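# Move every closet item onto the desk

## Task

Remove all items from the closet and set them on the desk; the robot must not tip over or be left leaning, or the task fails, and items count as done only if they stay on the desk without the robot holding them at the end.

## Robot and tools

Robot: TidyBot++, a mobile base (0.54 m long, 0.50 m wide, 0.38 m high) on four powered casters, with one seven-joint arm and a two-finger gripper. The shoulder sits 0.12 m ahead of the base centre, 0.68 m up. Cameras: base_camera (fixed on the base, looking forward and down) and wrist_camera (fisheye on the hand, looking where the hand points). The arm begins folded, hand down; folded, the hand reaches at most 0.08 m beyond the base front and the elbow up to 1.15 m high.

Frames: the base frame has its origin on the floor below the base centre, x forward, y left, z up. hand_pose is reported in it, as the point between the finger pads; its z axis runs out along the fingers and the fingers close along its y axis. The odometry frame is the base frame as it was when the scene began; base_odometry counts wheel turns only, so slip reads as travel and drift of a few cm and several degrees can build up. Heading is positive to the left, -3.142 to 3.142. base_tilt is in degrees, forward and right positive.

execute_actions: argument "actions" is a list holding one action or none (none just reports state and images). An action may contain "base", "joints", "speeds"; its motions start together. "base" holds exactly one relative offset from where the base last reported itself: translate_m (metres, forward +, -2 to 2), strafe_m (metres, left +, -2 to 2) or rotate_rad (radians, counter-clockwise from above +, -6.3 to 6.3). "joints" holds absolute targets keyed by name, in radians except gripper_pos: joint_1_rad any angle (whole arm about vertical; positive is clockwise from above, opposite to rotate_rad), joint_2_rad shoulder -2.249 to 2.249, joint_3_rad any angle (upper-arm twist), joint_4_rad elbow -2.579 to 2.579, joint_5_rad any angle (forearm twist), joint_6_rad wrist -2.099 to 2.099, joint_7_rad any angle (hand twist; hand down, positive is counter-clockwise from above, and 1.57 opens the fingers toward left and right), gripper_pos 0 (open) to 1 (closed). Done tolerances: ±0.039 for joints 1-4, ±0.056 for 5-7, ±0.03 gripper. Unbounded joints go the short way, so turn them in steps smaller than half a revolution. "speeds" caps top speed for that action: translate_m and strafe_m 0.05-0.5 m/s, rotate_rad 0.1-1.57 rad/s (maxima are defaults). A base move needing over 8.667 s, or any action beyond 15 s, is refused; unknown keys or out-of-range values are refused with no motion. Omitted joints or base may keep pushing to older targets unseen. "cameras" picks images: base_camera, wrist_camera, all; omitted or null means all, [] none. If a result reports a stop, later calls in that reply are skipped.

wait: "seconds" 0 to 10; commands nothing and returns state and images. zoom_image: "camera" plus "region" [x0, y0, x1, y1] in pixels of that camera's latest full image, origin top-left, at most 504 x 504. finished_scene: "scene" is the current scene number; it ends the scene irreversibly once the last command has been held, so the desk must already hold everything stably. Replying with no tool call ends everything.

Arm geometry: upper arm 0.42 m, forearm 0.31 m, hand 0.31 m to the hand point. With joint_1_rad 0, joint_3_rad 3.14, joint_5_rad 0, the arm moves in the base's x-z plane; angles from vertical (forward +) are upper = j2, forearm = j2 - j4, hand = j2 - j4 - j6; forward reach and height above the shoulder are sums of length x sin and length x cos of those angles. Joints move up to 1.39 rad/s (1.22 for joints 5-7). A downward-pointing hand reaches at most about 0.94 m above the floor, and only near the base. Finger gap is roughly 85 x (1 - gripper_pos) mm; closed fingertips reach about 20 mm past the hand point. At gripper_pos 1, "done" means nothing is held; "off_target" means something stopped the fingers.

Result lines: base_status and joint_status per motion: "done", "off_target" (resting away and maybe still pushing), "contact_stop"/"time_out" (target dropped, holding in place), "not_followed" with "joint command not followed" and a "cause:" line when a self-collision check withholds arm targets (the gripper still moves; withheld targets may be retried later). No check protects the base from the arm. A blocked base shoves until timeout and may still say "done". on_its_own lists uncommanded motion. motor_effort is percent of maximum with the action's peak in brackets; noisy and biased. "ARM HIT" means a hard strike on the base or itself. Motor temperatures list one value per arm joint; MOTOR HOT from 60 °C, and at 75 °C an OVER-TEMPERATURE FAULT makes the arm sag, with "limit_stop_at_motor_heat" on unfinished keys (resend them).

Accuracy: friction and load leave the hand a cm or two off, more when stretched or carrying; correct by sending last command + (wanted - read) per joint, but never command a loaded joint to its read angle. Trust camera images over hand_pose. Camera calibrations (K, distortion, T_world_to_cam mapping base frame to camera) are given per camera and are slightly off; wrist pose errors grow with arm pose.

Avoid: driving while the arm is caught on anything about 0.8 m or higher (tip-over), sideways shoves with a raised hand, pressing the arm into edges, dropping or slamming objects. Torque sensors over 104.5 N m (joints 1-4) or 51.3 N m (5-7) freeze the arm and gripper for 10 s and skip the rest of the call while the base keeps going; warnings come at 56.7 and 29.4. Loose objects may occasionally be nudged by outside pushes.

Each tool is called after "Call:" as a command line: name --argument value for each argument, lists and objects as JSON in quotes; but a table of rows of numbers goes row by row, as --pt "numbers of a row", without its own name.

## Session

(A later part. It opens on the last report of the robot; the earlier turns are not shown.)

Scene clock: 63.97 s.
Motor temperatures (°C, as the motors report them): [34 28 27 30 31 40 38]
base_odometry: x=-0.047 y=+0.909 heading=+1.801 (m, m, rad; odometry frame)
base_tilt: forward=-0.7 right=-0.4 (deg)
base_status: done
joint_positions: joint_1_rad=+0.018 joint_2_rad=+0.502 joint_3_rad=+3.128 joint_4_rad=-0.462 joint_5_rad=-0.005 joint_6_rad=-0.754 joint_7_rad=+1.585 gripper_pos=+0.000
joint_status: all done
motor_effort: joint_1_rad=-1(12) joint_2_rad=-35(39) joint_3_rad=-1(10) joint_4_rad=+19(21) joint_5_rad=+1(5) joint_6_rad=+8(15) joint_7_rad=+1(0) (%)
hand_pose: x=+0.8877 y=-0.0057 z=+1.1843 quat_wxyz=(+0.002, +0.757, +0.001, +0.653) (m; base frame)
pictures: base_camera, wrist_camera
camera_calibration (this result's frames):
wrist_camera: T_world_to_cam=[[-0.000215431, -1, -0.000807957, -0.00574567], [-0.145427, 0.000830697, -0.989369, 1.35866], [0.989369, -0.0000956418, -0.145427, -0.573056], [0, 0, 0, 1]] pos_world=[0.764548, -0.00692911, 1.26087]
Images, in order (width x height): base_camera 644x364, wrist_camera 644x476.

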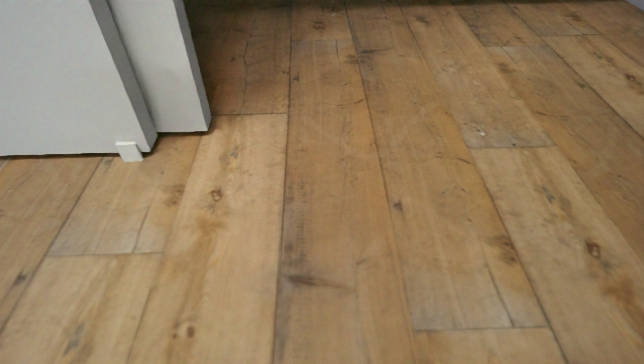

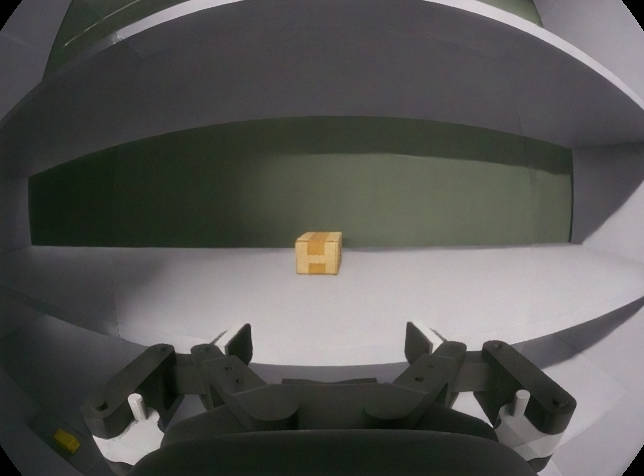

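Call:
execute_actions --actions '[{"base":{"translate_m":0.27},"joints":{"joint_1_rad":-0.015},"speeds":{"translate_m":0.2}}]' --cameras '["wrist_camera"]'

Call:
execute_actions --actions '[{"joints":{"gripper_pos":1}}]' --cameras '[]'

Call:
execute_actions --actions '[{"base":{"translate_m":-0.7},"joints":{"joint_2_rad":0.43}}]' --cameras '["wrist_camera"]'

Scene clock: 66.27 s.
Motor temperatures (°C, as the motors report them): [34 28 27 30 31 40 38]
base_odometry: x=-0.108 y=+1.172 heading=+1.801 (m, m, rad; odometry frame)
base_tilt: forward=-0.7 right=-0.4 (deg)
base_status: done
joint_positions: joint_1_rad=+0.004 joint_2_rad=+0.502 joint_3_rad=+3.128 joint_4_rad=-0.460 joint_5_rad=-0.005 joint_6_rad=-0.754 joint_7_rad=+1.585 gripper_pos=+0.000
joint_status: all done
motor_effort: joint_1_rad=+0(2) joint_2_rad=-36(39) joint_3_rad=-1(1) joint_4_rad=+19(21) joint_5_rad=+1(1) joint_6_rad=+8(8) joint_7_rad=+1(1) (%)
hand_pose: x=+0.8874 y=+0.0056 z=+1.1852 quat_wxyz=(-0.003, +0.757, +0.006, +0.654) (m; base frame)
pictures: wrist_camera
camera_calibration (this result's frames):
wrist_camera: T_world_to_cam=[[0.0145856, -0.999893, -0.000806719, -0.00750943], [-0.143859, -0.00130008, -0.989597, 1.35843], [0.989491, 0.0145499, -0.143863, -0.574664], [0, 0, 0, 1]] pos_world=[0.764158, 0.00261876, 1.26162]
Images, in order (width x height): wrist_camera 644x476.

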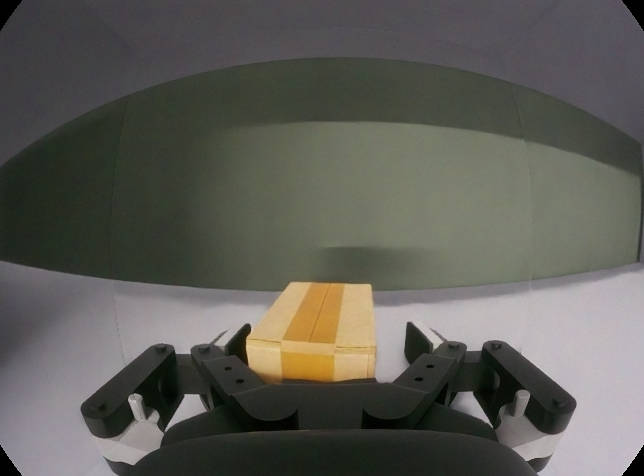

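Scene clock: 67.37 s.
Motor temperatures (°C, as the motors report them): [34 28 27 30 31 40 38]
base_odometry: x=-0.108 y=+1.172 heading=+1.801 (m, m, rad; odometry frame)
base_tilt: forward=-0.7 right=-0.4 (deg)
base_status: not commanded
joint_positions: joint_1_rad=+0.004 joint_2_rad=+0.502 joint_3_rad=+3.128 joint_4_rad=-0.460 joint_5_rad=-0.005 joint_6_rad=-0.754 joint_7_rad=+1.585 gripper_pos=+0.350
joint_status: gripper_pos off_target (ended at +0.350, target +1.000)
motor_effort: joint_1_rad=+0(0) joint_2_rad=-35(36) joint_3_rad=-1(1) joint_4_rad=+19(19) joint_5_rad=+1(1) joint_6_rad=+8(7) joint_7_rad=+1(1) (%)
hand_pose: x=+0.8873 y=+0.0056 z=+1.1853 quat_wxyz=(-0.003, +0.757, +0.006, +0.654) (m; base frame)
pictures: none
No camera images: the call's "cameras" was empty. Leave "cameras" out to get every camera's image.

Scene clock: 70.27 s.
Motor temperatures (°C, as the motors report them): [34 28 27 30 31 40 38]
base_odometry: x=+0.052 y=+0.490 heading=+1.801 (m, m, rad; odometry frame)
base_tilt: forward=-0.8 right=-0.4 (deg)
base_status: done
joint_positions: joint_1_rad=-0.003 joint_2_rad=+0.435 joint_3_rad=+3.128 joint_4_rad=-0.459 joint_5_rad=-0.005 joint_6_rad=-0.753 joint_7_rad=+1.585 gripper_pos=+0.350
joint_status: all done
motor_effort: joint_1_rad=-1(5) joint_2_rad=-35(43) joint_3_rad=-1(2) joint_4_rad=+21(22) joint_5_rad=+1(2) joint_6_rad=+9(9) joint_7_rad=+1(1) (%)
hand_pose: x=+0.8517 y=+0.0106 z=+1.2364 quat_wxyz=(-0.005, +0.734, +0.009, +0.680) (m; base frame)
pictures: wrist_camera
camera_calibration (this result's frames):
wrist_camera: T_world_to_cam=[[0.0213, -0.999773, 0.000224771, -0.00900975], [-0.075329, -0.00182905, -0.997157, 1.35496], [0.996931, 0.0212225, -0.0753509, -0.623168], [0, 0, 0, 1]] pos_world=[0.723515, 0.00669576, 1.30415]
Images, in order (width x height): wrist_camera 644x476.

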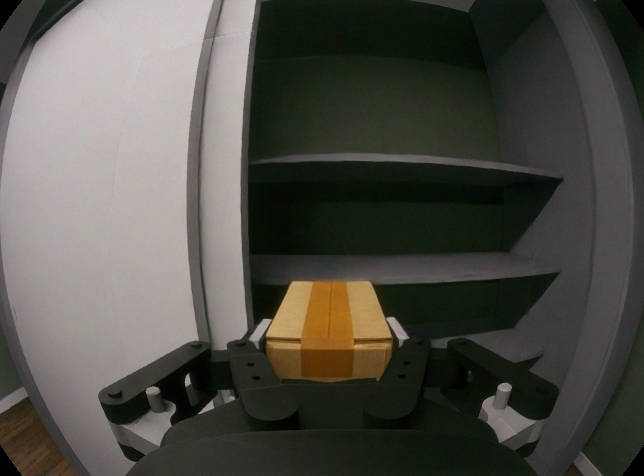

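Call:
execute_actions --actions '[{"base":{"translate_m":-1.83},"joints":{"joint_1_rad":2.9,"joint_2_rad":0.25,"joint_4_rad":-1.31,"joint_6_rad":0.02}}]' --cameras '[]'

Call:
execute_actions --actions '[{"joints":{"joint_2_rad":0.4}}]' --cameras '["wrist_camera"]'

Call:
execute_actions --actions '[{"joints":{"gripper_pos":0}}]' --cameras '[]'

Call:
execute_actions --actions '[{"joints":{"joint_2_rad":0.15}}]' --cameras '["wrist_camera"]'

Call:
execute_actions --actions '[{"base":{"translate_m":1.9},"joints":{"joint_1_rad":0,"joint_2_rad":0,"gripper_pos":1}}]' --cameras '[]'

Call:
execute_actions --actions '[{"base":{"strafe_m":1.0},"joints":{"joint_4_rad":-1.89,"joint_6_rad":0.33}}]'

Scene clock: 75.80 s.
Motor temperatures (°C, as the motors report them): [34 29 27 30 31 40 38]
base_odometry: x=+0.470 y=-1.291 heading=+1.801 (m, m, rad; odometry frame)
base_tilt: forward=-0.8 right=-0.4 (deg)
base_status: done
joint_positions: joint_1_rad=+2.889 joint_2_rad=+0.266 joint_3_rad=+3.127 joint_4_rad=-1.294 joint_5_rad=-0.005 joint_6_rad=-0.025 joint_7_rad=+1.585 gripper_pos=+0.350
joint_status: all done
motor_effort: joint_1_rad=+0(3) joint_2_rad=-31(39) joint_3_rad=-1(3) joint_4_rad=+24(25) joint_5_rad=+1(2) joint_6_rad=+8(9) joint_7_rad=+1(1) (%)
hand_pose: x=-0.5912 y=-0.1938 z=+1.0867 quat_wxyz=(+0.696, +0.097, -0.706, +0.091) (m; base frame)
pictures: none
No camera images: the call's "cameras" was empty. Leave "cameras" out to get every camera's image.

Scene clock: 76.90 s.
Motor temperatures (°C, as the motors report them): [34 29 27 30 31 40 38]
base_odometry: x=+0.470 y=-1.291 heading=+1.801 (m, m, rad; odometry frame)
base_tilt: forward=-0.8 right=-0.4 (deg)
base_status: not commanded
joint_positions: joint_1_rad=+2.889 joint_2_rad=+0.397 joint_3_rad=+3.127 joint_4_rad=-1.296 joint_5_rad=-0.005 joint_6_rad=-0.005 joint_7_rad=+1.585 gripper_pos=+0.350
joint_status: all done
motor_effort: joint_1_rad=+0(1) joint_2_rad=-33(39) joint_3_rad=-1(1) joint_4_rad=+21(24) joint_5_rad=+1(0) joint_6_rad=+7(9) joint_7_rad=+1(1) (%)
hand_pose: x=-0.6368 y=-0.2055 z=+0.9925 quat_wxyz=(+0.655, +0.101, -0.744, +0.087) (m; base frame)
pictures: wrist_camera
camera_calibration (this result's frames):
wrist_camera: T_world_to_cam=[[-0.264989, 0.964251, -0.000617783, 0.0288904], [0.120995, 0.0326153, -0.992117, 1.12636], [-0.95663, -0.262975, -0.125312, -0.405856], [0, 0, 0, 1]] pos_world=[-0.516882, -0.171324, 1.06664]
Images, in order (width x height): wrist_camera 644x476.

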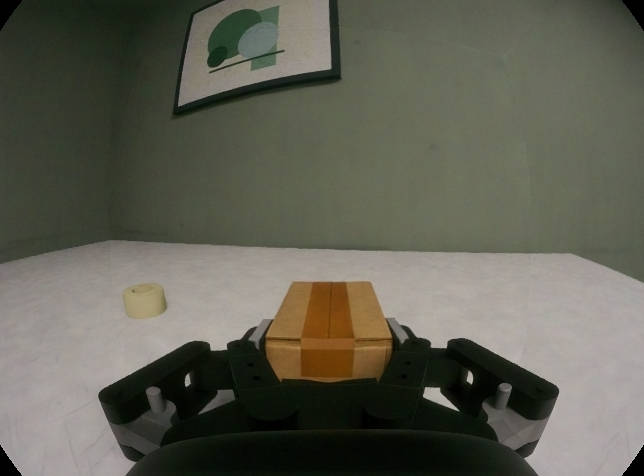

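Scene clock: 78.00 s.
Motor temperatures (°C, as the motors report them): [34 29 27 30 31 40 38]
base_odometry: x=+0.470 y=-1.291 heading=+1.801 (m, m, rad; odometry frame)
base_tilt: forward=-0.8 right=-0.4 (deg)
base_status: not commanded
joint_positions: joint_1_rad=+2.889 joint_2_rad=+0.397 joint_3_rad=+3.127 joint_4_rad=-1.296 joint_5_rad=-0.005 joint_6_rad=-0.005 joint_7_rad=+1.585 gripper_pos=+0.000
joint_status: all done
motor_effort: joint_1_rad=+0(0) joint_2_rad=-35(37) joint_3_rad=-1(0) joint_4_rad=+23(24) joint_5_rad=+1(1) joint_6_rad=+8(8) joint_7_rad=+1(1) (%)
hand_pose: x=-0.6368 y=-0.2055 z=+0.9925 quat_wxyz=(+0.655, +0.101, -0.744, +0.087) (m; base frame)
pictures: none
No camera images: the call's "cameras" was empty. Leave "cameras" out to get every camera's image.

Scene clock: 79.67 s.
Motor temperatures (°C, as the motors report them): [34 29 27 30 31 40 38]
base_odometry: x=+0.470 y=-1.291 heading=+1.801 (m, m, rad; odometry frame)
base_tilt: forward=-0.8 right=-0.4 (deg)
base_status: not commanded
joint_positions: joint_1_rad=+2.889 joint_2_rad=+0.146 joint_3_rad=+3.127 joint_4_rad=-1.297 joint_5_rad=-0.005 joint_6_rad=-0.005 joint_7_rad=+1.585 gripper_pos=+0.000
joint_status: all done
motor_effort: joint_1_rad=+0(0) joint_2_rad=-27(38) joint_3_rad=-1(1) joint_4_rad=+22(23) joint_5_rad=+1(1) joint_6_rad=+7(8) joint_7_rad=+1(1) (%)
hand_pose: x=-0.5387 y=-0.1802 z=+1.1762 quat_wxyz=(+0.743, +0.090, -0.656, +0.097) (m; base frame)
pictures: wrist_camera
camera_calibration (this result's frames):
wrist_camera: T_world_to_cam=[[-0.264681, 0.964331, 0.00318611, 0.0262603], [-0.11973, -0.0295837, -0.992366, 1.15528], [-0.956875, -0.263041, 0.12329, -0.574949], [0, 0, 0, 1]] pos_world=[-0.404882, -0.142382, 1.21726]
Images, in order (width x height): wrist_camera 644x476.

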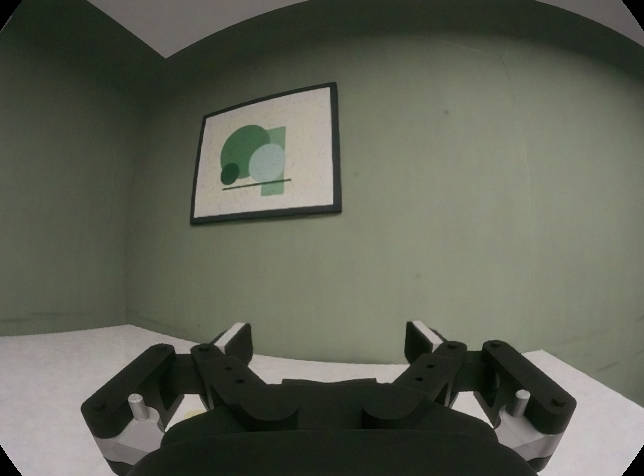

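Scene clock: 85.10 s.
Motor temperatures (°C, as the motors report them): [34 29 27 30 31 40 38]
base_odometry: x=+0.037 y=+0.559 heading=+1.801 (m, m, rad; odometry frame)
base_tilt: forward=-0.7 right=-0.3 (deg)
base_status: done
joint_positions: joint_1_rad=+0.016 joint_2_rad=+0.008 joint_3_rad=+3.125 joint_4_rad=-1.297 joint_5_rad=-0.005 joint_6_rad=-0.005 joint_7_rad=+1.585 gripper_pos=+0.999
joint_status: all done
motor_effort: joint_1_rad=+0(4) joint_2_rad=-21(31) joint_3_rad=+0(4) joint_4_rad=+22(23) joint_5_rad=+1(1) joint_6_rad=+8(8) joint_7_rad=+1(1) (%)
hand_pose: x=+0.7264 y=+0.0015 z=+1.2653 quat_wxyz=(+0.003, +0.609, +0.003, +0.793) (m; base frame)
pictures: none
No camera images: the call's "cameras" was empty. Leave "cameras" out to get every camera's image.

Scene clock: 88.50 s.
Motor temperatures (°C, as the motors report them): [34 29 27 30 31 40 38]
base_odometry: x=-0.937 y=+0.331 heading=+1.801 (m, m, rad; odometry frame)
base_tilt: forward=-0.7 right=-0.4 (deg)
base_status: done
joint_positions: joint_1_rad=+0.012 joint_2_rad=+0.004 joint_3_rad=+3.125 joint_4_rad=-1.871 joint_5_rad=-0.005 joint_6_rad=+0.289 joint_7_rad=+1.585 gripper_pos=+0.999
joint_status: all done
motor_effort: joint_1_rad=+0(3) joint_2_rad=-21(24) joint_3_rad=+0(3) joint_4_rad=+21(23) joint_5_rad=+1(1) joint_6_rad=+8(8) joint_7_rad=+0(1) (%)
hand_pose: x=+0.7317 y=+0.0039 z=+1.0038 quat_wxyz=(+0.002, +0.712, +0.005, +0.702) (m; base frame)
pictures: base_camera, wrist_camera
camera_calibration (this result's frames):
wrist_camera: T_world_to_cam=[[0.00506746, -0.999973, 0.00524864, -0.00625307], [-0.0141185, -0.00531973, -0.999886, 1.07191], [0.999887, 0.00499278, -0.014145, -0.584518], [0, 0, 0, 1]] pos_world=[0.599618, 0.00236774, 1.06355]
Images, in order (width x height): base_camera 644x364, wrist_camera 644x476.

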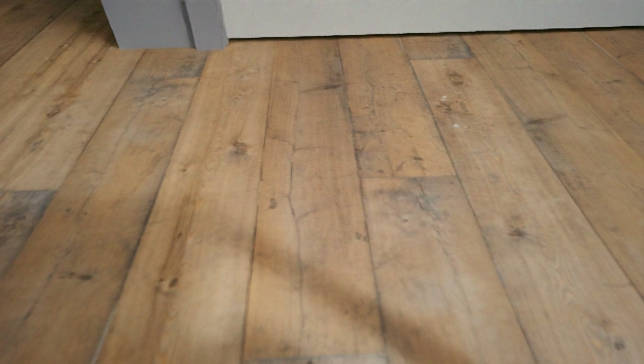

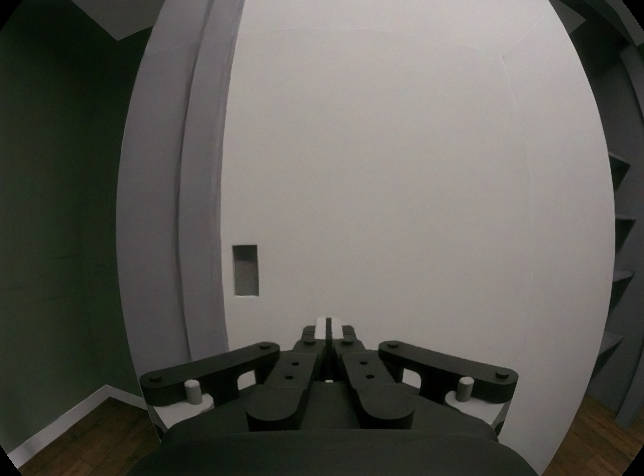

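Call:
execute_actions --actions '[{"base":{"strafe_m":0.12},"joints":{"joint_7_rad":0}}]' --cameras '[]'

Call:
execute_actions --actions '[{"base":{"translate_m":0.265},"speeds":{"translate_m":0.12}}]'

Call:
execute_actions --actions '[{"base":{"strafe_m":-0.25},"joints":{"joint_2_rad":0.04},"speeds":{"strafe_m":0.12}}]'

Scene clock: 90.43 s.
Motor temperatures (°C, as the motors report them): [34 29 27 30 31 40 38]
base_odometry: x=-1.054 y=+0.304 heading=+1.801 (m, m, rad; odometry frame)
base_tilt: forward=-0.8 right=-0.4 (deg)
base_status: done
joint_positions: joint_1_rad=+0.007 joint_2_rad=+0.004 joint_3_rad=+3.121 joint_4_rad=-1.871 joint_5_rad=-0.005 joint_6_rad=+0.290 joint_7_rad=+0.004 gripper_pos=+0.999
joint_status: all done
motor_effort: joint_1_rad=-1(2) joint_2_rad=-21(24) joint_3_rad=+0(2) joint_4_rad=+22(23) joint_5_rad=+1(1) joint_6_rad=+8(8) joint_7_rad=+1(1) (%)
hand_pose: x=+0.7316 y=+0.0091 z=+1.0040 quat_wxyz=(-0.500, +0.506, -0.501, +0.493) (m; base frame)
pictures: none
No camera images: the call's "cameras" was empty. Leave "cameras" out to get every camera's image.

Scene clock: 93.17 s.
Motor temperatures (°C, as the motors report them): [34 29 27 30 31 40 38]
base_odometry: x=-1.115 y=+0.561 heading=+1.801 (m, m, rad; odometry frame)
base_tilt: forward=-0.7 right=-0.4 (deg)
base_status: done
joint_positions: joint_1_rad=+0.007 joint_2_rad=-0.036 joint_3_rad=+3.121 joint_4_rad=-1.904 joint_5_rad=-0.005 joint_6_rad=+0.291 joint_7_rad=+0.004 gripper_pos=+0.999
joint_status: not commanded
motor_effort: joint_1_rad=+0(1) joint_2_rad=-13(23) joint_3_rad=+0(1) joint_4_rad=+26(33) joint_5_rad=+1(1) joint_6_rad=+9(12) joint_7_rad=+1(1) (%)
hand_pose: x=+0.7156 y=+0.0091 z=+1.0083 quat_wxyz=(-0.502, +0.504, -0.499, +0.495) (m; base frame)
pictures: base_camera, wrist_camera
camera_calibration (this result's frames):
wrist_camera: T_world_to_cam=[[-0.00465165, 0.00475031, -0.999978, 1.01035], [-0.0107632, 0.999931, 0.00480015, 0.0516501], [0.999931, 0.0107853, -0.0046002, -0.578009], [0, 0, 0, 1]] pos_world=[0.583225, -0.0502119, 1.00742]
Images, in order (width x height): base_camera 644x364, wrist_camera 644x476.

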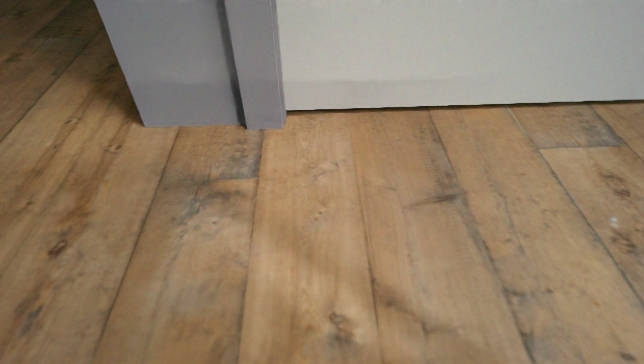

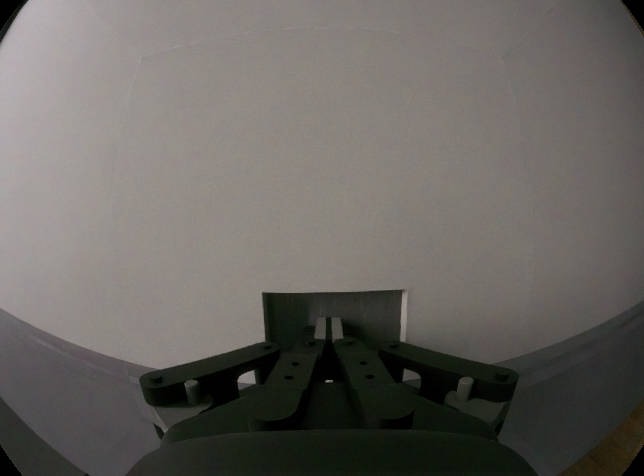

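Scene clock: 96.00 s.
Motor temperatures (°C, as the motors report them): [34 29 27 30 31 40 38]
base_odometry: x=-0.871 y=+0.619 heading=+1.801 (m, m, rad; odometry frame)
base_tilt: forward=-0.8 right=-0.4 (deg)
base_status: done
joint_positions: joint_1_rad=-0.069 joint_2_rad=-0.004 joint_3_rad=+3.039 joint_4_rad=-1.902 joint_5_rad=-0.005 joint_6_rad=+0.309 joint_7_rad=+0.004 gripper_pos=+0.999
joint_status: joint_2_rad off_target (ended at -0.004, target +0.040)
motor_effort: joint_1_rad=+9(22) joint_2_rad=-10(19) joint_3_rad=+9(20) joint_4_rad=+29(28) joint_5_rad=-1(4) joint_6_rad=+9(10) joint_7_rad=+2(1) (%)
hand_pose: x=+0.7161 y=+0.1041 z=+0.9958 quat_wxyz=(-0.536, +0.545, -0.460, +0.451) (m; base frame)
pictures: base_camera, wrist_camera
camera_calibration (this result's frames):
wrist_camera: T_world_to_cam=[[-0.0175782, 0.00214837, -0.999843, 1.00683], [-0.167386, 0.985878, 0.00506117, 0.0700472], [0.985735, 0.167449, -0.0169704, -0.573429], [0, 0, 0, 1]] pos_world=[0.594672, 0.0247992, 0.996585]
Images, in order (width x height): base_camera 644x364, wrist_camera 644x476.

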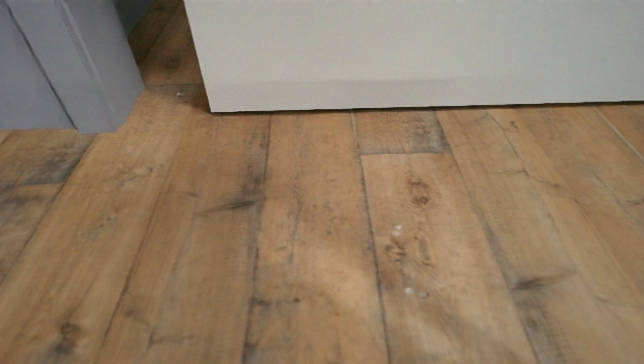

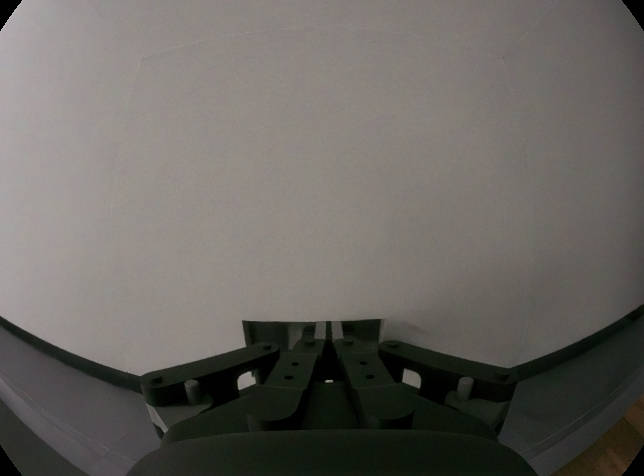

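Call:
execute_actions --actions '[{"base":{"strafe_m":0.2},"joints":{"joint_2_rad":-0.15,"joint_4_rad":-2.04},"speeds":{"strafe_m":0.15}}]' --cameras '[]'

Call:
execute_actions --actions '[{"base":{"translate_m":0.15},"speeds":{"translate_m":0.1}}]'

Call:
execute_actions --actions '[{"base":{"strafe_m":-0.6},"speeds":{"strafe_m":0.12}}]'

Scene clock: 98.30 s.
Motor temperatures (°C, as the motors report them): [34 29 27 30 31 40 38]
base_odometry: x=-1.066 y=+0.573 heading=+1.801 (m, m, rad; odometry frame)
base_tilt: forward=-0.8 right=-0.4 (deg)
base_status: done
joint_positions: joint_1_rad=-0.013 joint_2_rad=-0.147 joint_3_rad=+3.095 joint_4_rad=-2.018 joint_5_rad=-0.005 joint_6_rad=+0.309 joint_7_rad=+0.004 gripper_pos=+0.999
joint_status: all done
motor_effort: joint_1_rad=+0(9) joint_2_rad=-16(23) joint_3_rad=+0(9) joint_4_rad=+22(28) joint_5_rad=+1(1) joint_6_rad=+8(10) joint_7_rad=+1(2) (%)
hand_pose: x=+0.6673 y=+0.0355 z=+1.0074 quat_wxyz=(-0.515, +0.513, -0.482, +0.489) (m; base frame)
pictures: none
No camera images: the call's "cameras" was empty. Leave "cameras" out to get every camera's image.

Scene clock: 100.40 s.
Motor temperatures (°C, as the motors report them): [34 29 27 30 31 40 38]
base_odometry: x=-1.101 y=+0.719 heading=+1.801 (m, m, rad; odometry frame)
base_tilt: forward=-0.8 right=-0.4 (deg)
base_status: done
joint_positions: joint_1_rad=-0.013 joint_2_rad=-0.148 joint_3_rad=+3.095 joint_4_rad=-2.019 joint_5_rad=-0.005 joint_6_rad=+0.309 joint_7_rad=+0.004 gripper_pos=+0.999
joint_status: not commanded
motor_effort: joint_1_rad=+0(1) joint_2_rad=-15(18) joint_3_rad=+0(1) joint_4_rad=+22(22) joint_5_rad=+1(1) joint_6_rad=+8(8) joint_7_rad=+1(1) (%)
hand_pose: x=+0.6668 y=+0.0355 z=+1.0075 quat_wxyz=(-0.515, +0.513, -0.482, +0.489) (m; base frame)
pictures: base_camera, wrist_camera
camera_calibration (this result's frames):
wrist_camera: T_world_to_cam=[[0.00994117, -0.000806354, -0.99995, 0.999658], [-0.0563929, 0.998408, -0.00136575, 0.0614227], [0.998359, 0.0564037, 0.00987987, -0.544737], [0, 0, 0, 1]] pos_world=[0.537369, -0.0297936, 1.00507]
Images, in order (width x height): base_camera 644x364, wrist_camera 644x476.

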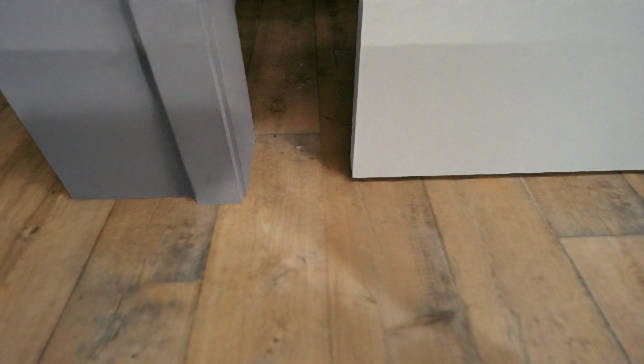

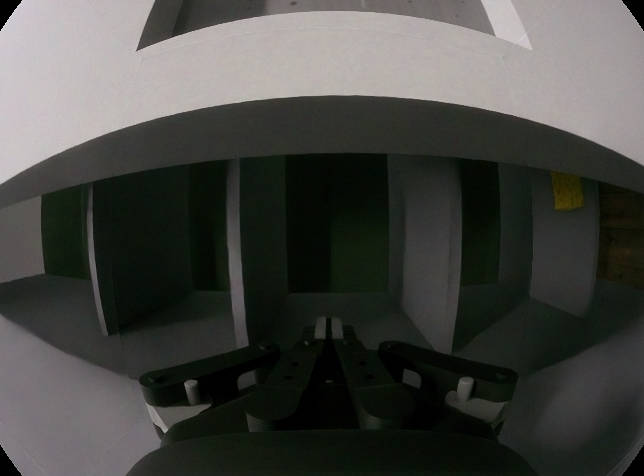

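Scene clock: 106.20 s.
Motor temperatures (°C, as the motors report them): [34 29 27 30 31 40 38]
base_odometry: x=-0.517 y=+0.856 heading=+1.801 (m, m, rad; odometry frame)
base_tilt: forward=-0.8 right=-0.4 (deg)
base_status: done
joint_positions: joint_1_rad=-0.028 joint_2_rad=-0.147 joint_3_rad=+3.080 joint_4_rad=-2.020 joint_5_rad=-0.005 joint_6_rad=+0.309 joint_7_rad=+0.004 gripper_pos=+0.999
joint_status: not commanded
motor_effort: joint_1_rad=+2(17) joint_2_rad=-16(18) joint_3_rad=+2(17) joint_4_rad=+21(22) joint_5_rad=+1(2) joint_6_rad=+8(9) joint_7_rad=+2(2) (%)
hand_pose: x=+0.6655 y=+0.0528 z=+1.0067 quat_wxyz=(-0.521, +0.521, -0.474, +0.481) (m; base frame)
pictures: base_camera, wrist_camera
camera_calibration (this result's frames):
wrist_camera: T_world_to_cam=[[0.00883087, -0.00282192, -0.999957, 0.999746], [-0.0865872, 0.996238, -0.0035761, 0.0665176], [0.996205, 0.0866151, 0.0085533, -0.543227], [0, 0, 0, 1]] pos_world=[0.538096, -0.0163945, 1.00459]
Images, in order (width x height): base_camera 644x364, wrist_camera 644x476.

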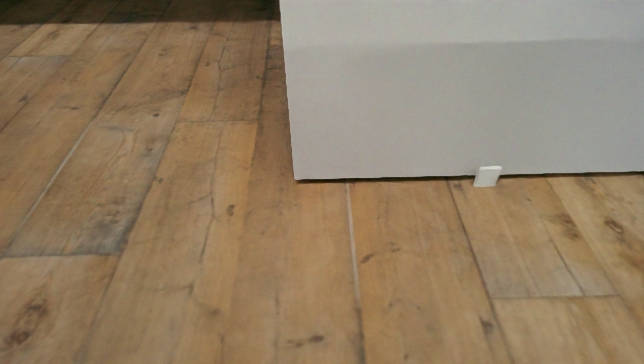

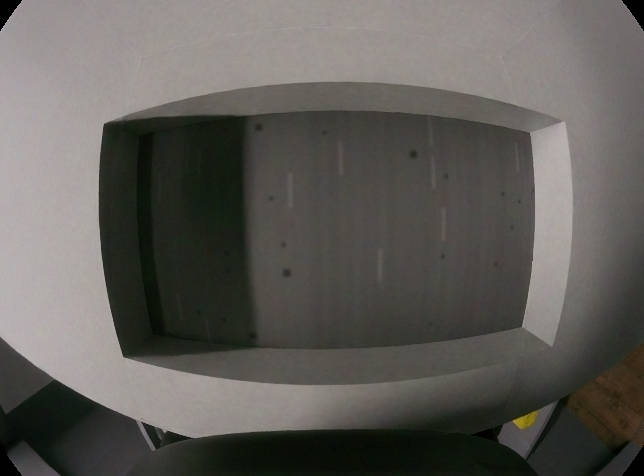

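Call:
execute_actions --actions '[{"base":{"strafe_m":0.47}}]' --cameras '[]'

Call:
execute_actions --actions '[{"base":{"translate_m":-0.05},"joints":{"joint_1_rad":0.015,"joint_3_rad":3.155,"joint_2_rad":0.5,"joint_4_rad":-2.07,"joint_7_rad":1.58,"gripper_pos":0}}]' --cameras '["wrist_camera"]'

Scene clock: 108.97 s.
Motor temperatures (°C, as the motors report them): [34 29 27 30 31 40 38]
base_odometry: x=-0.974 y=+0.749 heading=+1.801 (m, m, rad; odometry frame)
base_tilt: forward=-0.7 right=-0.4 (deg)
base_status: done
joint_positions: joint_1_rad=-0.010 joint_2_rad=-0.148 joint_3_rad=+3.100 joint_4_rad=-2.022 joint_5_rad=-0.005 joint_6_rad=+0.309 joint_7_rad=+0.004 gripper_pos=+0.999
joint_status: not commanded
motor_effort: joint_1_rad=-1(2) joint_2_rad=-16(19) joint_3_rad=+0(2) joint_4_rad=+20(22) joint_5_rad=+1(2) joint_6_rad=+8(8) joint_7_rad=+1(1) (%)
hand_pose: x=+0.6670 y=+0.0311 z=+1.0057 quat_wxyz=(-0.513, +0.512, -0.485, +0.490) (m; base frame)
pictures: none
No camera images: the call's "cameras" was empty. Leave "cameras" out to get every camera's image.

Scene clock: 111.07 s.
Motor temperatures (°C, as the motors report them): [34 29 27 30 31 40 38]
base_odometry: x=-0.963 y=+0.700 heading=+1.801 (m, m, rad; odometry frame)
base_tilt: forward=-0.8 right=-0.4 (deg)
base_status: done
joint_positions: joint_1_rad=-0.007 joint_2_rad=+0.501 joint_3_rad=+3.129 joint_4_rad=-2.049 joint_5_rad=-0.005 joint_6_rad=+0.309 joint_7_rad=+1.560 gripper_pos=+0.000
joint_status: all done
motor_effort: joint_1_rad=+0(1) joint_2_rad=-30(32) joint_3_rad=-1(0) joint_4_rad=+14(22) joint_5_rad=+1(1) joint_6_rad=+6(8) joint_7_rad=+1(1) (%)
hand_pose: x=+0.7401 y=+0.0125 z=+0.5968 quat_wxyz=(-0.009, +0.900, -0.001, +0.435) (m; base frame)
pictures: wrist_camera
camera_calibration (this result's frames):
wrist_camera: T_world_to_cam=[[0.005512, -0.999753, -0.0215359, 0.020151], [-0.620498, 0.0134693, -0.784092, 0.984907], [0.784189, 0.0176849, -0.620271, -0.0774548], [0, 0, 0, 1]] pos_world=[0.671761, 0.00824982, 0.724649]
Images, in order (width x height): wrist_camera 644x476.

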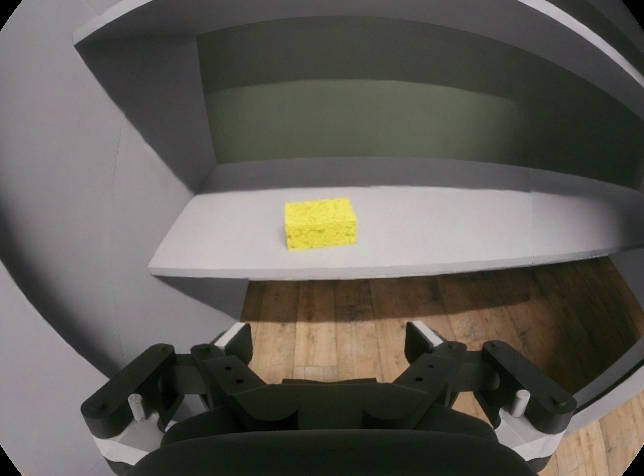

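Call:
execute_actions --actions '[{"joints":{"joint_1_rad":0.03,"joint_2_rad":0.9,"joint_4_rad":-1.92,"joint_6_rad":0.93}}]' --cameras '["wrist_camera"]'

Call:
execute_actions --actions '[{"base":{"translate_m":0.13},"speeds":{"translate_m":0.08}}]' --cameras '["wrist_camera"]'

Scene clock: 112.83 s.
Motor temperatures (°C, as the motors report them): [34 29 27 30 31 40 38]
base_odometry: x=-0.963 y=+0.700 heading=+1.801 (m, m, rad; odometry frame)
base_tilt: forward=-0.8 right=-0.4 (deg)
base_status: not commanded
joint_positions: joint_1_rad=+0.008 joint_2_rad=+0.898 joint_3_rad=+3.130 joint_4_rad=-1.945 joint_5_rad=-0.005 joint_6_rad=+0.891 joint_7_rad=+1.560 gripper_pos=+0.000
joint_status: all done
motor_effort: joint_1_rad=+0(0) joint_2_rad=-37(39) joint_3_rad=-1(1) joint_4_rad=+10(14) joint_5_rad=+1(1) joint_6_rad=+7(7) joint_7_rad=+2(1) (%)
hand_pose: x=+0.8295 y=+0.0014 z=+0.5280 quat_wxyz=(-0.006, +0.828, -0.010, +0.560) (m; base frame)
pictures: wrist_camera
camera_calibration (this result's frames):
wrist_camera: T_world_to_cam=[[-0.00943513, -0.999634, -0.0253373, 0.0214052], [-0.370934, 0.0270294, -0.928266, 0.855641], [0.928611, 0.000640153, -0.371053, -0.44143], [0, 0, 0, 1]] pos_world=[0.727505, -0.00144754, 0.631011]
Images, in order (width x height): wrist_camera 644x476.

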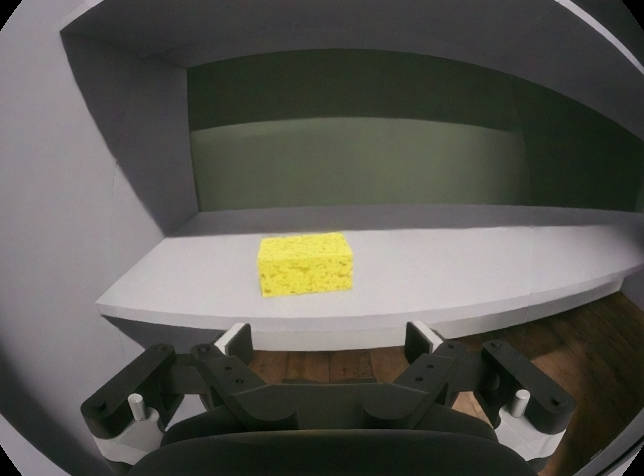

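Scene clock: 115.00 s.
Motor temperatures (°C, as the motors report them): [34 29 27 30 31 40 38]
base_odometry: x=-0.993 y=+0.827 heading=+1.801 (m, m, rad; odometry frame)
base_tilt: forward=-0.7 right=-0.3 (deg)
base_status: done
joint_positions: joint_1_rad=+0.009 joint_2_rad=+0.898 joint_3_rad=+3.130 joint_4_rad=-1.939 joint_5_rad=-0.005 joint_6_rad=+0.891 joint_7_rad=+1.560 gripper_pos=+0.000
joint_status: not commanded
motor_effort: joint_1_rad=+0(1) joint_2_rad=-38(39) joint_3_rad=-1(1) joint_4_rad=+9(10) joint_5_rad=+1(1) joint_6_rad=+7(7) joint_7_rad=+1(1) (%)
hand_pose: x=+0.8320 y=+0.0004 z=+0.5303 quat_wxyz=(-0.006, +0.826, -0.010, +0.563) (m; base frame)
pictures: wrist_camera
camera_calibration (this result's frames):
wrist_camera: T_world_to_cam=[[-0.0105929, -0.999628, -0.0251522, 0.0213988], [-0.365235, 0.0272836, -0.930515, 0.855179], [0.930855, -0.000670381, -0.365388, -0.447737], [0, 0, 0, 1]] pos_world=[0.729346, -0.00224164, 0.632697]
Images, in order (width x height): wrist_camera 644x476.

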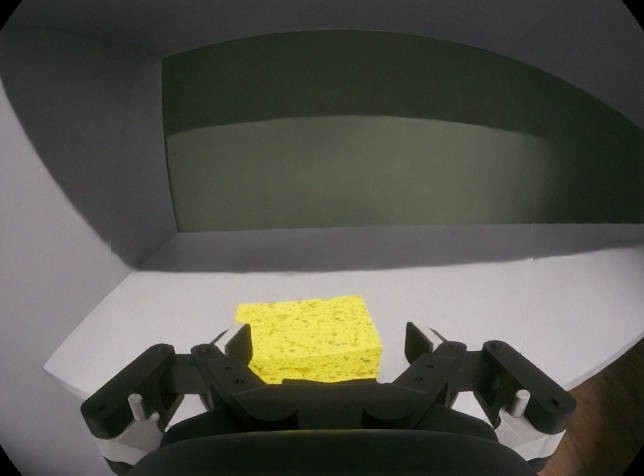

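Too high; back, lower, retry.

Call:
execute_actions --actions '[{"base":{"translate_m":-0.05}}]' --cameras '[]'

Call:
execute_actions --actions '[{"base":{"translate_m":0.15},"joints":{"joint_2_rad":0.95},"speeds":{"translate_m":0.05}}]' --cameras '["wrist_camera"]'

Scene clock: 116.17 s.
Motor temperatures (°C, as the motors report them): [34 29 27 30 31 40 38]
base_odometry: x=-0.981 y=+0.778 heading=+1.801 (m, m, rad; odometry frame)
base_tilt: forward=-0.7 right=-0.4 (deg)
base_status: done
joint_positions: joint_1_rad=+0.009 joint_2_rad=+0.898 joint_3_rad=+3.130 joint_4_rad=-1.936 joint_5_rad=-0.005 joint_6_rad=+0.891 joint_7_rad=+1.560 gripper_pos=+0.000
joint_status: not commanded
motor_effort: joint_1_rad=+0(2) joint_2_rad=-38(40) joint_3_rad=-1(2) joint_4_rad=+10(12) joint_5_rad=+1(1) joint_6_rad=+7(8) joint_7_rad=+1(1) (%)
hand_pose: x=+0.8331 y=-0.0004 z=+0.5314 quat_wxyz=(-0.005, +0.826, -0.011, +0.564) (m; base frame)
pictures: none
No camera images: the call's "cameras" was empty. Leave "cameras" out to get every camera's image.

Scene clock: 119.67 s.
Motor temperatures (°C, as the motors report them): [34 29 27 30 31 40 38]
base_odometry: x=-1.016 y=+0.924 heading=+1.801 (m, m, rad; odometry frame)
base_tilt: forward=-0.7 right=-0.4 (deg)
base_status: done
joint_positions: joint_1_rad=+0.010 joint_2_rad=+0.947 joint_3_rad=+3.130 joint_4_rad=-1.935 joint_5_rad=-0.005 joint_6_rad=+0.892 joint_7_rad=+1.560 gripper_pos=+0.000
joint_status: all done
motor_effort: joint_1_rad=+0(3) joint_2_rad=-36(40) joint_3_rad=-1(2) joint_4_rad=+9(11) joint_5_rad=+1(1) joint_6_rad=+7(8) joint_7_rad=+1(1) (%)
hand_pose: x=+0.8254 y=-0.0010 z=+0.4969 quat_wxyz=(-0.005, +0.839, -0.011, +0.544) (m; base frame)
pictures: wrist_camera
camera_calibration (this result's frames):
wrist_camera: T_world_to_cam=[[-0.0137552, -0.999602, -0.0246376, 0.0214054], [-0.406177, 0.0281013, -0.913362, 0.84704], [0.913691, -0.00255621, -0.406402, -0.419248], [0, 0, 0, 1]] pos_world=[0.727406, -0.00347774, 0.603799]
Images, in order (width x height): wrist_camera 644x476.

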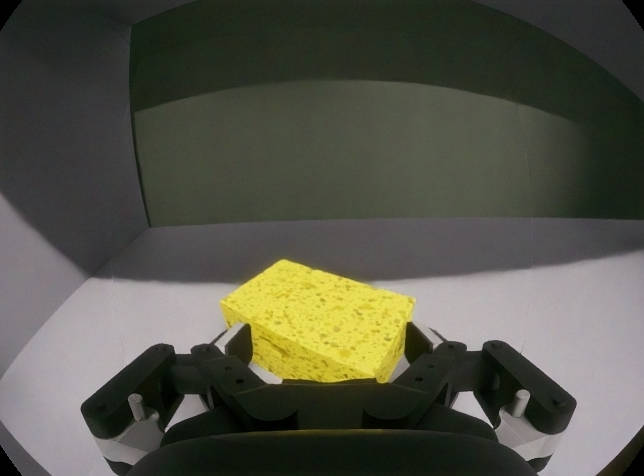

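Call:
execute_actions --actions '[{"base":{"strafe_m":-0.015}}]' --cameras '[]'

Call:
execute_actions --actions '[{"base":{"translate_m":0.05},"joints":{"joint_2_rad":0.93},"speeds":{"translate_m":0.05}}]' --cameras '["wrist_camera"]'

Scene clock: 120.53 s.
Motor temperatures (°C, as the motors report them): [34 29 27 30 31 40 38]
base_odometry: x=-1.001 y=+0.928 heading=+1.802 (m, m, rad; odometry frame)
base_tilt: forward=-0.7 right=-0.4 (deg)
base_status: done
joint_positions: joint_1_rad=+0.021 joint_2_rad=+0.947 joint_3_rad=+3.136 joint_4_rad=-1.935 joint_5_rad=-0.005 joint_6_rad=+0.892 joint_7_rad=+1.560 gripper_pos=+0.000
joint_status: not commanded
motor_effort: joint_1_rad=+0(3) joint_2_rad=-37(39) joint_3_rad=-1(2) joint_4_rad=+9(9) joint_5_rad=+1(1) joint_6_rad=+7(7) joint_7_rad=+1(1) (%)
hand_pose: x=+0.8253 y=-0.0115 z=+0.4969 quat_wxyz=(+0.001, +0.839, -0.016, +0.544) (m; base frame)
pictures: none
No camera images: the call's "cameras" was empty. Leave "cameras" out to get every camera's image.

Scene clock: 122.03 s.
Motor temperatures (°C, as the motors report them): [34 29 27 30 31 40 38]
base_odometry: x=-1.012 y=+0.977 heading=+1.801 (m, m, rad; odometry frame)
base_tilt: forward=-0.7 right=-0.4 (deg)
base_status: done
joint_positions: joint_1_rad=+0.021 joint_2_rad=+0.937 joint_3_rad=+3.136 joint_4_rad=-1.935 joint_5_rad=-0.005 joint_6_rad=+0.892 joint_7_rad=+1.560 gripper_pos=+0.000
joint_status: all done
motor_effort: joint_1_rad=+0(3) joint_2_rad=-39(40) joint_3_rad=-1(1) joint_4_rad=+9(10) joint_5_rad=+1(0) joint_6_rad=+8(8) joint_7_rad=+1(1) (%)
hand_pose: x=+0.8274 y=-0.0115 z=+0.5044 quat_wxyz=(+0.001, +0.836, -0.016, +0.549) (m; base frame)
pictures: wrist_camera
camera_calibration (this result's frames):
wrist_camera: T_world_to_cam=[[-0.0272161, -0.999419, -0.020517, 0.0201943], [-0.395788, 0.0296208, -0.917864, 0.848679], [0.917939, -0.0168603, -0.396364, -0.426785], [0, 0, 0, 1]] pos_world=[0.728209, -0.0121517, 0.610224]
Images, in order (width x height): wrist_camera 644x476.

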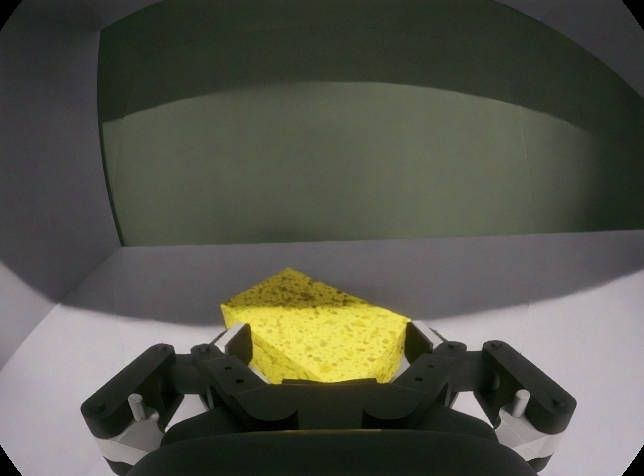

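Call:
execute_actions --actions '[{"base":{"strafe_m":-0.07},"speeds":{"strafe_m":0.05}}]' --cameras '["wrist_camera"]'

Call:
execute_actions --actions '[{"base":{"translate_m":0.03},"speeds":{"translate_m":0.05}}]'

Scene clock: 124.10 s.
Motor temperatures (°C, as the motors report them): [34 29 27 30 31 40 38]
base_odometry: x=-0.944 y=+0.993 heading=+1.802 (m, m, rad; odometry frame)
base_tilt: forward=-0.7 right=-0.3 (deg)
base_status: done
joint_positions: joint_1_rad=+0.022 joint_2_rad=+0.937 joint_3_rad=+3.136 joint_4_rad=-1.935 joint_5_rad=-0.005 joint_6_rad=+0.892 joint_7_rad=+1.560 gripper_pos=+0.000
joint_status: not commanded
motor_effort: joint_1_rad=-1(5) joint_2_rad=-39(39) joint_3_rad=-1(2) joint_4_rad=+9(9) joint_5_rad=+1(1) joint_6_rad=+8(8) joint_7_rad=+1(1) (%)
hand_pose: x=+0.8274 y=-0.0128 z=+0.5044 quat_wxyz=(+0.001, +0.836, -0.016, +0.549) (m; base frame)
pictures: wrist_camera
camera_calibration (this result's frames):
wrist_camera: T_world_to_cam=[[-0.0289579, -0.99938, -0.0200392, 0.0200758], [-0.395745, 0.0298719, -0.917874, 0.848677], [0.917904, -0.0186493, -0.396365, -0.426787], [0, 0, 0, 1]] pos_world=[0.72819, -0.0132476, 0.610218]
Images, in order (width x height): wrist_camera 644x476.

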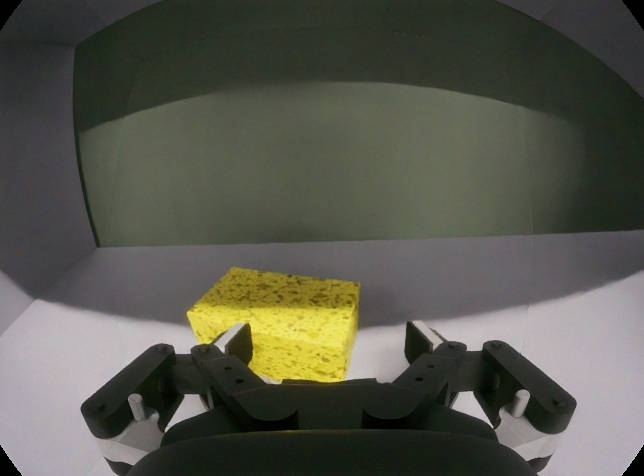

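Scene clock: 125.20 s.
Motor temperatures (°C, as the motors report them): [34 29 27 30 31 40 38]
base_odometry: x=-0.951 y=+1.022 heading=+1.801 (m, m, rad; odometry frame)
base_tilt: forward=-0.7 right=-0.4 (deg)
base_status: done
joint_positions: joint_1_rad=+0.022 joint_2_rad=+0.936 joint_3_rad=+3.136 joint_4_rad=-1.935 joint_5_rad=-0.005 joint_6_rad=+0.893 joint_7_rad=+1.560 gripper_pos=+0.000
joint_status: not commanded
motor_effort: joint_1_rad=+0(1) joint_2_rad=-38(39) joint_3_rad=-1(2) joint_4_rad=+9(10) joint_5_rad=+1(1) joint_6_rad=+7(8) joint_7_rad=+1(1) (%)
hand_pose: x=+0.8277 y=-0.0128 z=+0.5054 quat_wxyz=(+0.001, +0.835, -0.016, +0.550) (m; base frame)
pictures: base_camera, wrist_camera
camera_calibration (this result's frames):
wrist_camera: T_world_to_cam=[[-0.0289261, -0.99938, -0.0200507, 0.0200755], [-0.394075, 0.029836, -0.918594, 0.848668], [0.918623, -0.0186698, -0.394694, -0.428184], [0, 0, 0, 1]] pos_world=[0.728359, -0.0132519, 0.610983]
Images, in order (width x height): base_camera 644x364, wrist_camera 644x476.

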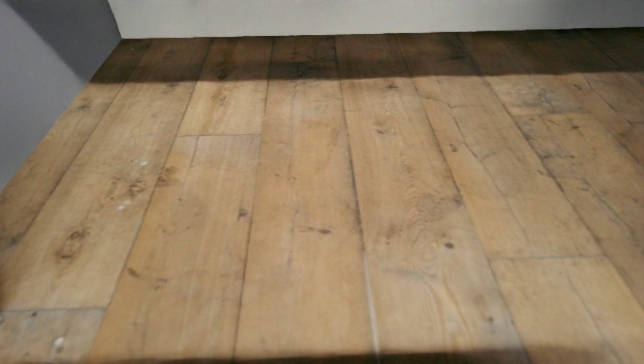

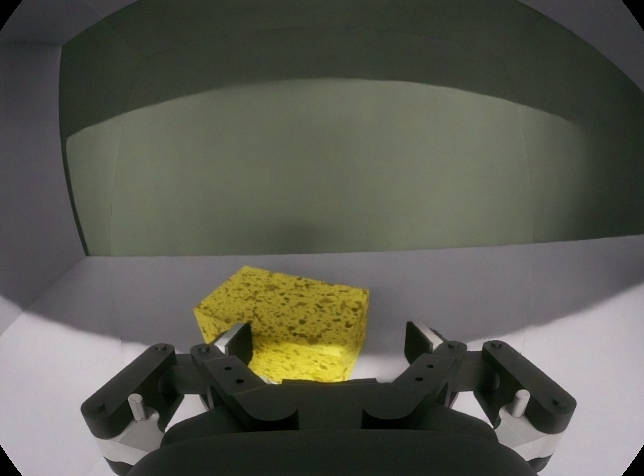

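Call:
execute_actions --actions '[{"base":{"translate_m":-0.015}}]' --cameras '[]'

Call:
execute_actions --actions '[{"joints":{"joint_1_rad":-0.13}}]' --cameras '["wrist_camera"]'

Scene clock: 126.07 s.
Motor temperatures (°C, as the motors report them): [34 29 27 30 31 40 38]
base_odometry: x=-0.948 y=+1.007 heading=+1.801 (m, m, rad; odometry frame)
base_tilt: forward=-0.7 right=-0.4 (deg)
base_status: done
joint_positions: joint_1_rad=+0.022 joint_2_rad=+0.936 joint_3_rad=+3.136 joint_4_rad=-1.934 joint_5_rad=-0.005 joint_6_rad=+0.893 joint_7_rad=+1.560 gripper_pos=+0.000
joint_status: not commanded
motor_effort: joint_1_rad=+0(4) joint_2_rad=-38(39) joint_3_rad=-1(3) joint_4_rad=+9(10) joint_5_rad=+1(2) joint_6_rad=+7(8) joint_7_rad=+1(1) (%)
hand_pose: x=+0.8280 y=-0.0129 z=+0.5057 quat_wxyz=(+0.001, +0.835, -0.016, +0.550) (m; base frame)
pictures: none
No camera images: the call's "cameras" was empty. Leave "cameras" out to get every camera's image.

Scene clock: 127.17 s.
Motor temperatures (°C, as the motors report them): [34 29 27 30 31 40 38]
base_odometry: x=-0.948 y=+1.007 heading=+1.801 (m, m, rad; odometry frame)
base_tilt: forward=-0.7 right=-0.4 (deg)
base_status: not commanded
joint_positions: joint_1_rad=-0.129 joint_2_rad=+0.936 joint_3_rad=+3.140 joint_4_rad=-1.934 joint_5_rad=-0.005 joint_6_rad=+0.893 joint_7_rad=+1.560 gripper_pos=+0.000
joint_status: all done
motor_effort: joint_1_rad=+0(3) joint_2_rad=-37(38) joint_3_rad=-1(3) joint_4_rad=+10(9) joint_5_rad=+1(0) joint_6_rad=+7(7) joint_7_rad=+1(1) (%)
hand_pose: x=+0.8222 y=+0.0920 z=+0.5056 quat_wxyz=(-0.038, +0.834, +0.047, +0.549) (m; base frame)
pictures: wrist_camera
camera_calibration (this result's frames):
wrist_camera: T_world_to_cam=[[0.119749, -0.992654, -0.0172461, 0.000468418], [-0.393108, -0.0314571, -0.918954, 0.848631], [0.911661, 0.116823, -0.393988, -0.428112], [0, 0, 0, 1]] pos_world=[0.723841, 0.0771739, 0.61119]
Images, in order (width x height): wrist_camera 644x476.

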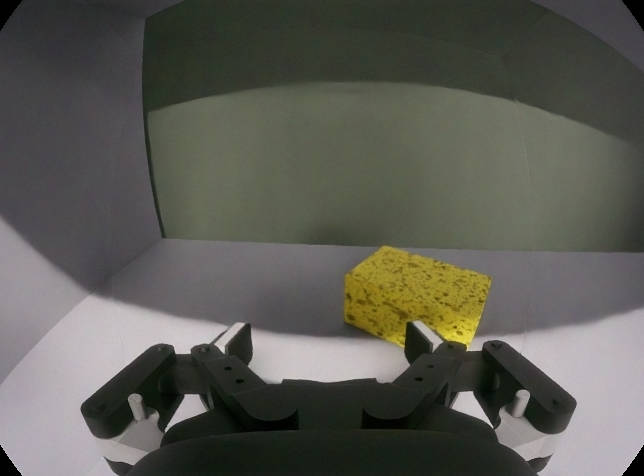

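Call:
execute_actions --actions '[{"base":{"translate_m":0.09},"joints":{"joint_1_rad":-0.165},"speeds":{"translate_m":0.05}}]' --cameras '["wrist_camera"]'

Call:
execute_actions --actions '[{"base":{"translate_m":-0.12}}]' --cameras '["wrist_camera"]'

Scene clock: 129.80 s.
Motor temperatures (°C, as the motors report them): [34 29 27 30 31 40 38]
base_odometry: x=-0.968 y=+1.095 heading=+1.801 (m, m, rad; odometry frame)
base_tilt: forward=-0.7 right=-0.4 (deg)
base_status: done
joint_positions: joint_1_rad=-0.151 joint_2_rad=+0.935 joint_3_rad=+3.140 joint_4_rad=-1.934 joint_5_rad=-0.005 joint_6_rad=+0.893 joint_7_rad=+1.560 gripper_pos=+0.000
joint_status: all done
motor_effort: joint_1_rad=+0(3) joint_2_rad=-37(39) joint_3_rad=-1(2) joint_4_rad=+8(11) joint_5_rad=+1(0) joint_6_rad=+7(8) joint_7_rad=+1(1) (%)
hand_pose: x=+0.8201 y=+0.1076 z=+0.5060 quat_wxyz=(-0.045, +0.833, +0.056, +0.548) (m; base frame)
pictures: wrist_camera
camera_calibration (this result's frames):
wrist_camera: T_world_to_cam=[[0.141709, -0.989758, -0.0172507, -0.00214296], [-0.391747, -0.0400675, -0.9192, 0.848556], [0.909095, 0.137017, -0.393412, -0.428264], [0, 0, 0, 1]] pos_world=[0.722055, 0.0905578, 0.611472]
Images, in order (width x height): wrist_camera 644x476.

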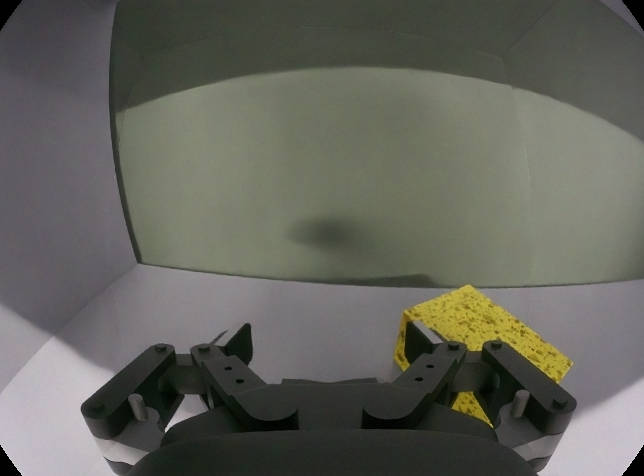

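Scene clock: 131.17 s.
Motor temperatures (°C, as the motors report them): [34 29 27 30 31 40 38]
base_odometry: x=-0.941 y=+0.978 heading=+1.801 (m, m, rad; odometry frame)
base_tilt: forward=-0.7 right=-0.4 (deg)
base_status: done
joint_positions: joint_1_rad=-0.154 joint_2_rad=+0.935 joint_3_rad=+3.140 joint_4_rad=-1.933 joint_5_rad=-0.005 joint_6_rad=+0.893 joint_7_rad=+1.560 gripper_pos=+0.000
joint_status: not commanded
motor_effort: joint_1_rad=+0(4) joint_2_rad=-38(39) joint_3_rad=-1(3) joint_4_rad=+9(11) joint_5_rad=+1(1) joint_6_rad=+7(7) joint_7_rad=+1(1) (%)
hand_pose: x=+0.8200 y=+0.1097 z=+0.5062 quat_wxyz=(-0.045, +0.833, +0.057, +0.549) (m; base frame)
pictures: wrist_camera
camera_calibration (this result's frames):
wrist_camera: T_world_to_cam=[[0.14462, -0.989338, -0.017212, -0.00251723], [-0.391174, -0.0411861, -0.919395, 0.848513], [0.908883, 0.139696, -0.392959, -0.428724], [0, 0, 0, 1]] pos_world=[0.72194, 0.0923473, 0.611604]
Images, in order (width x height): wrist_camera 644x476.

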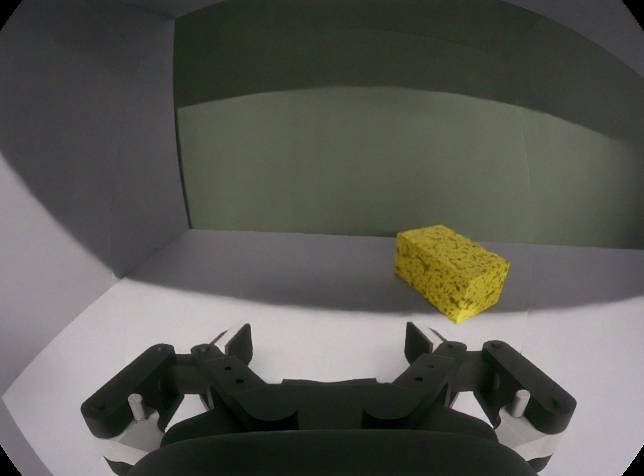

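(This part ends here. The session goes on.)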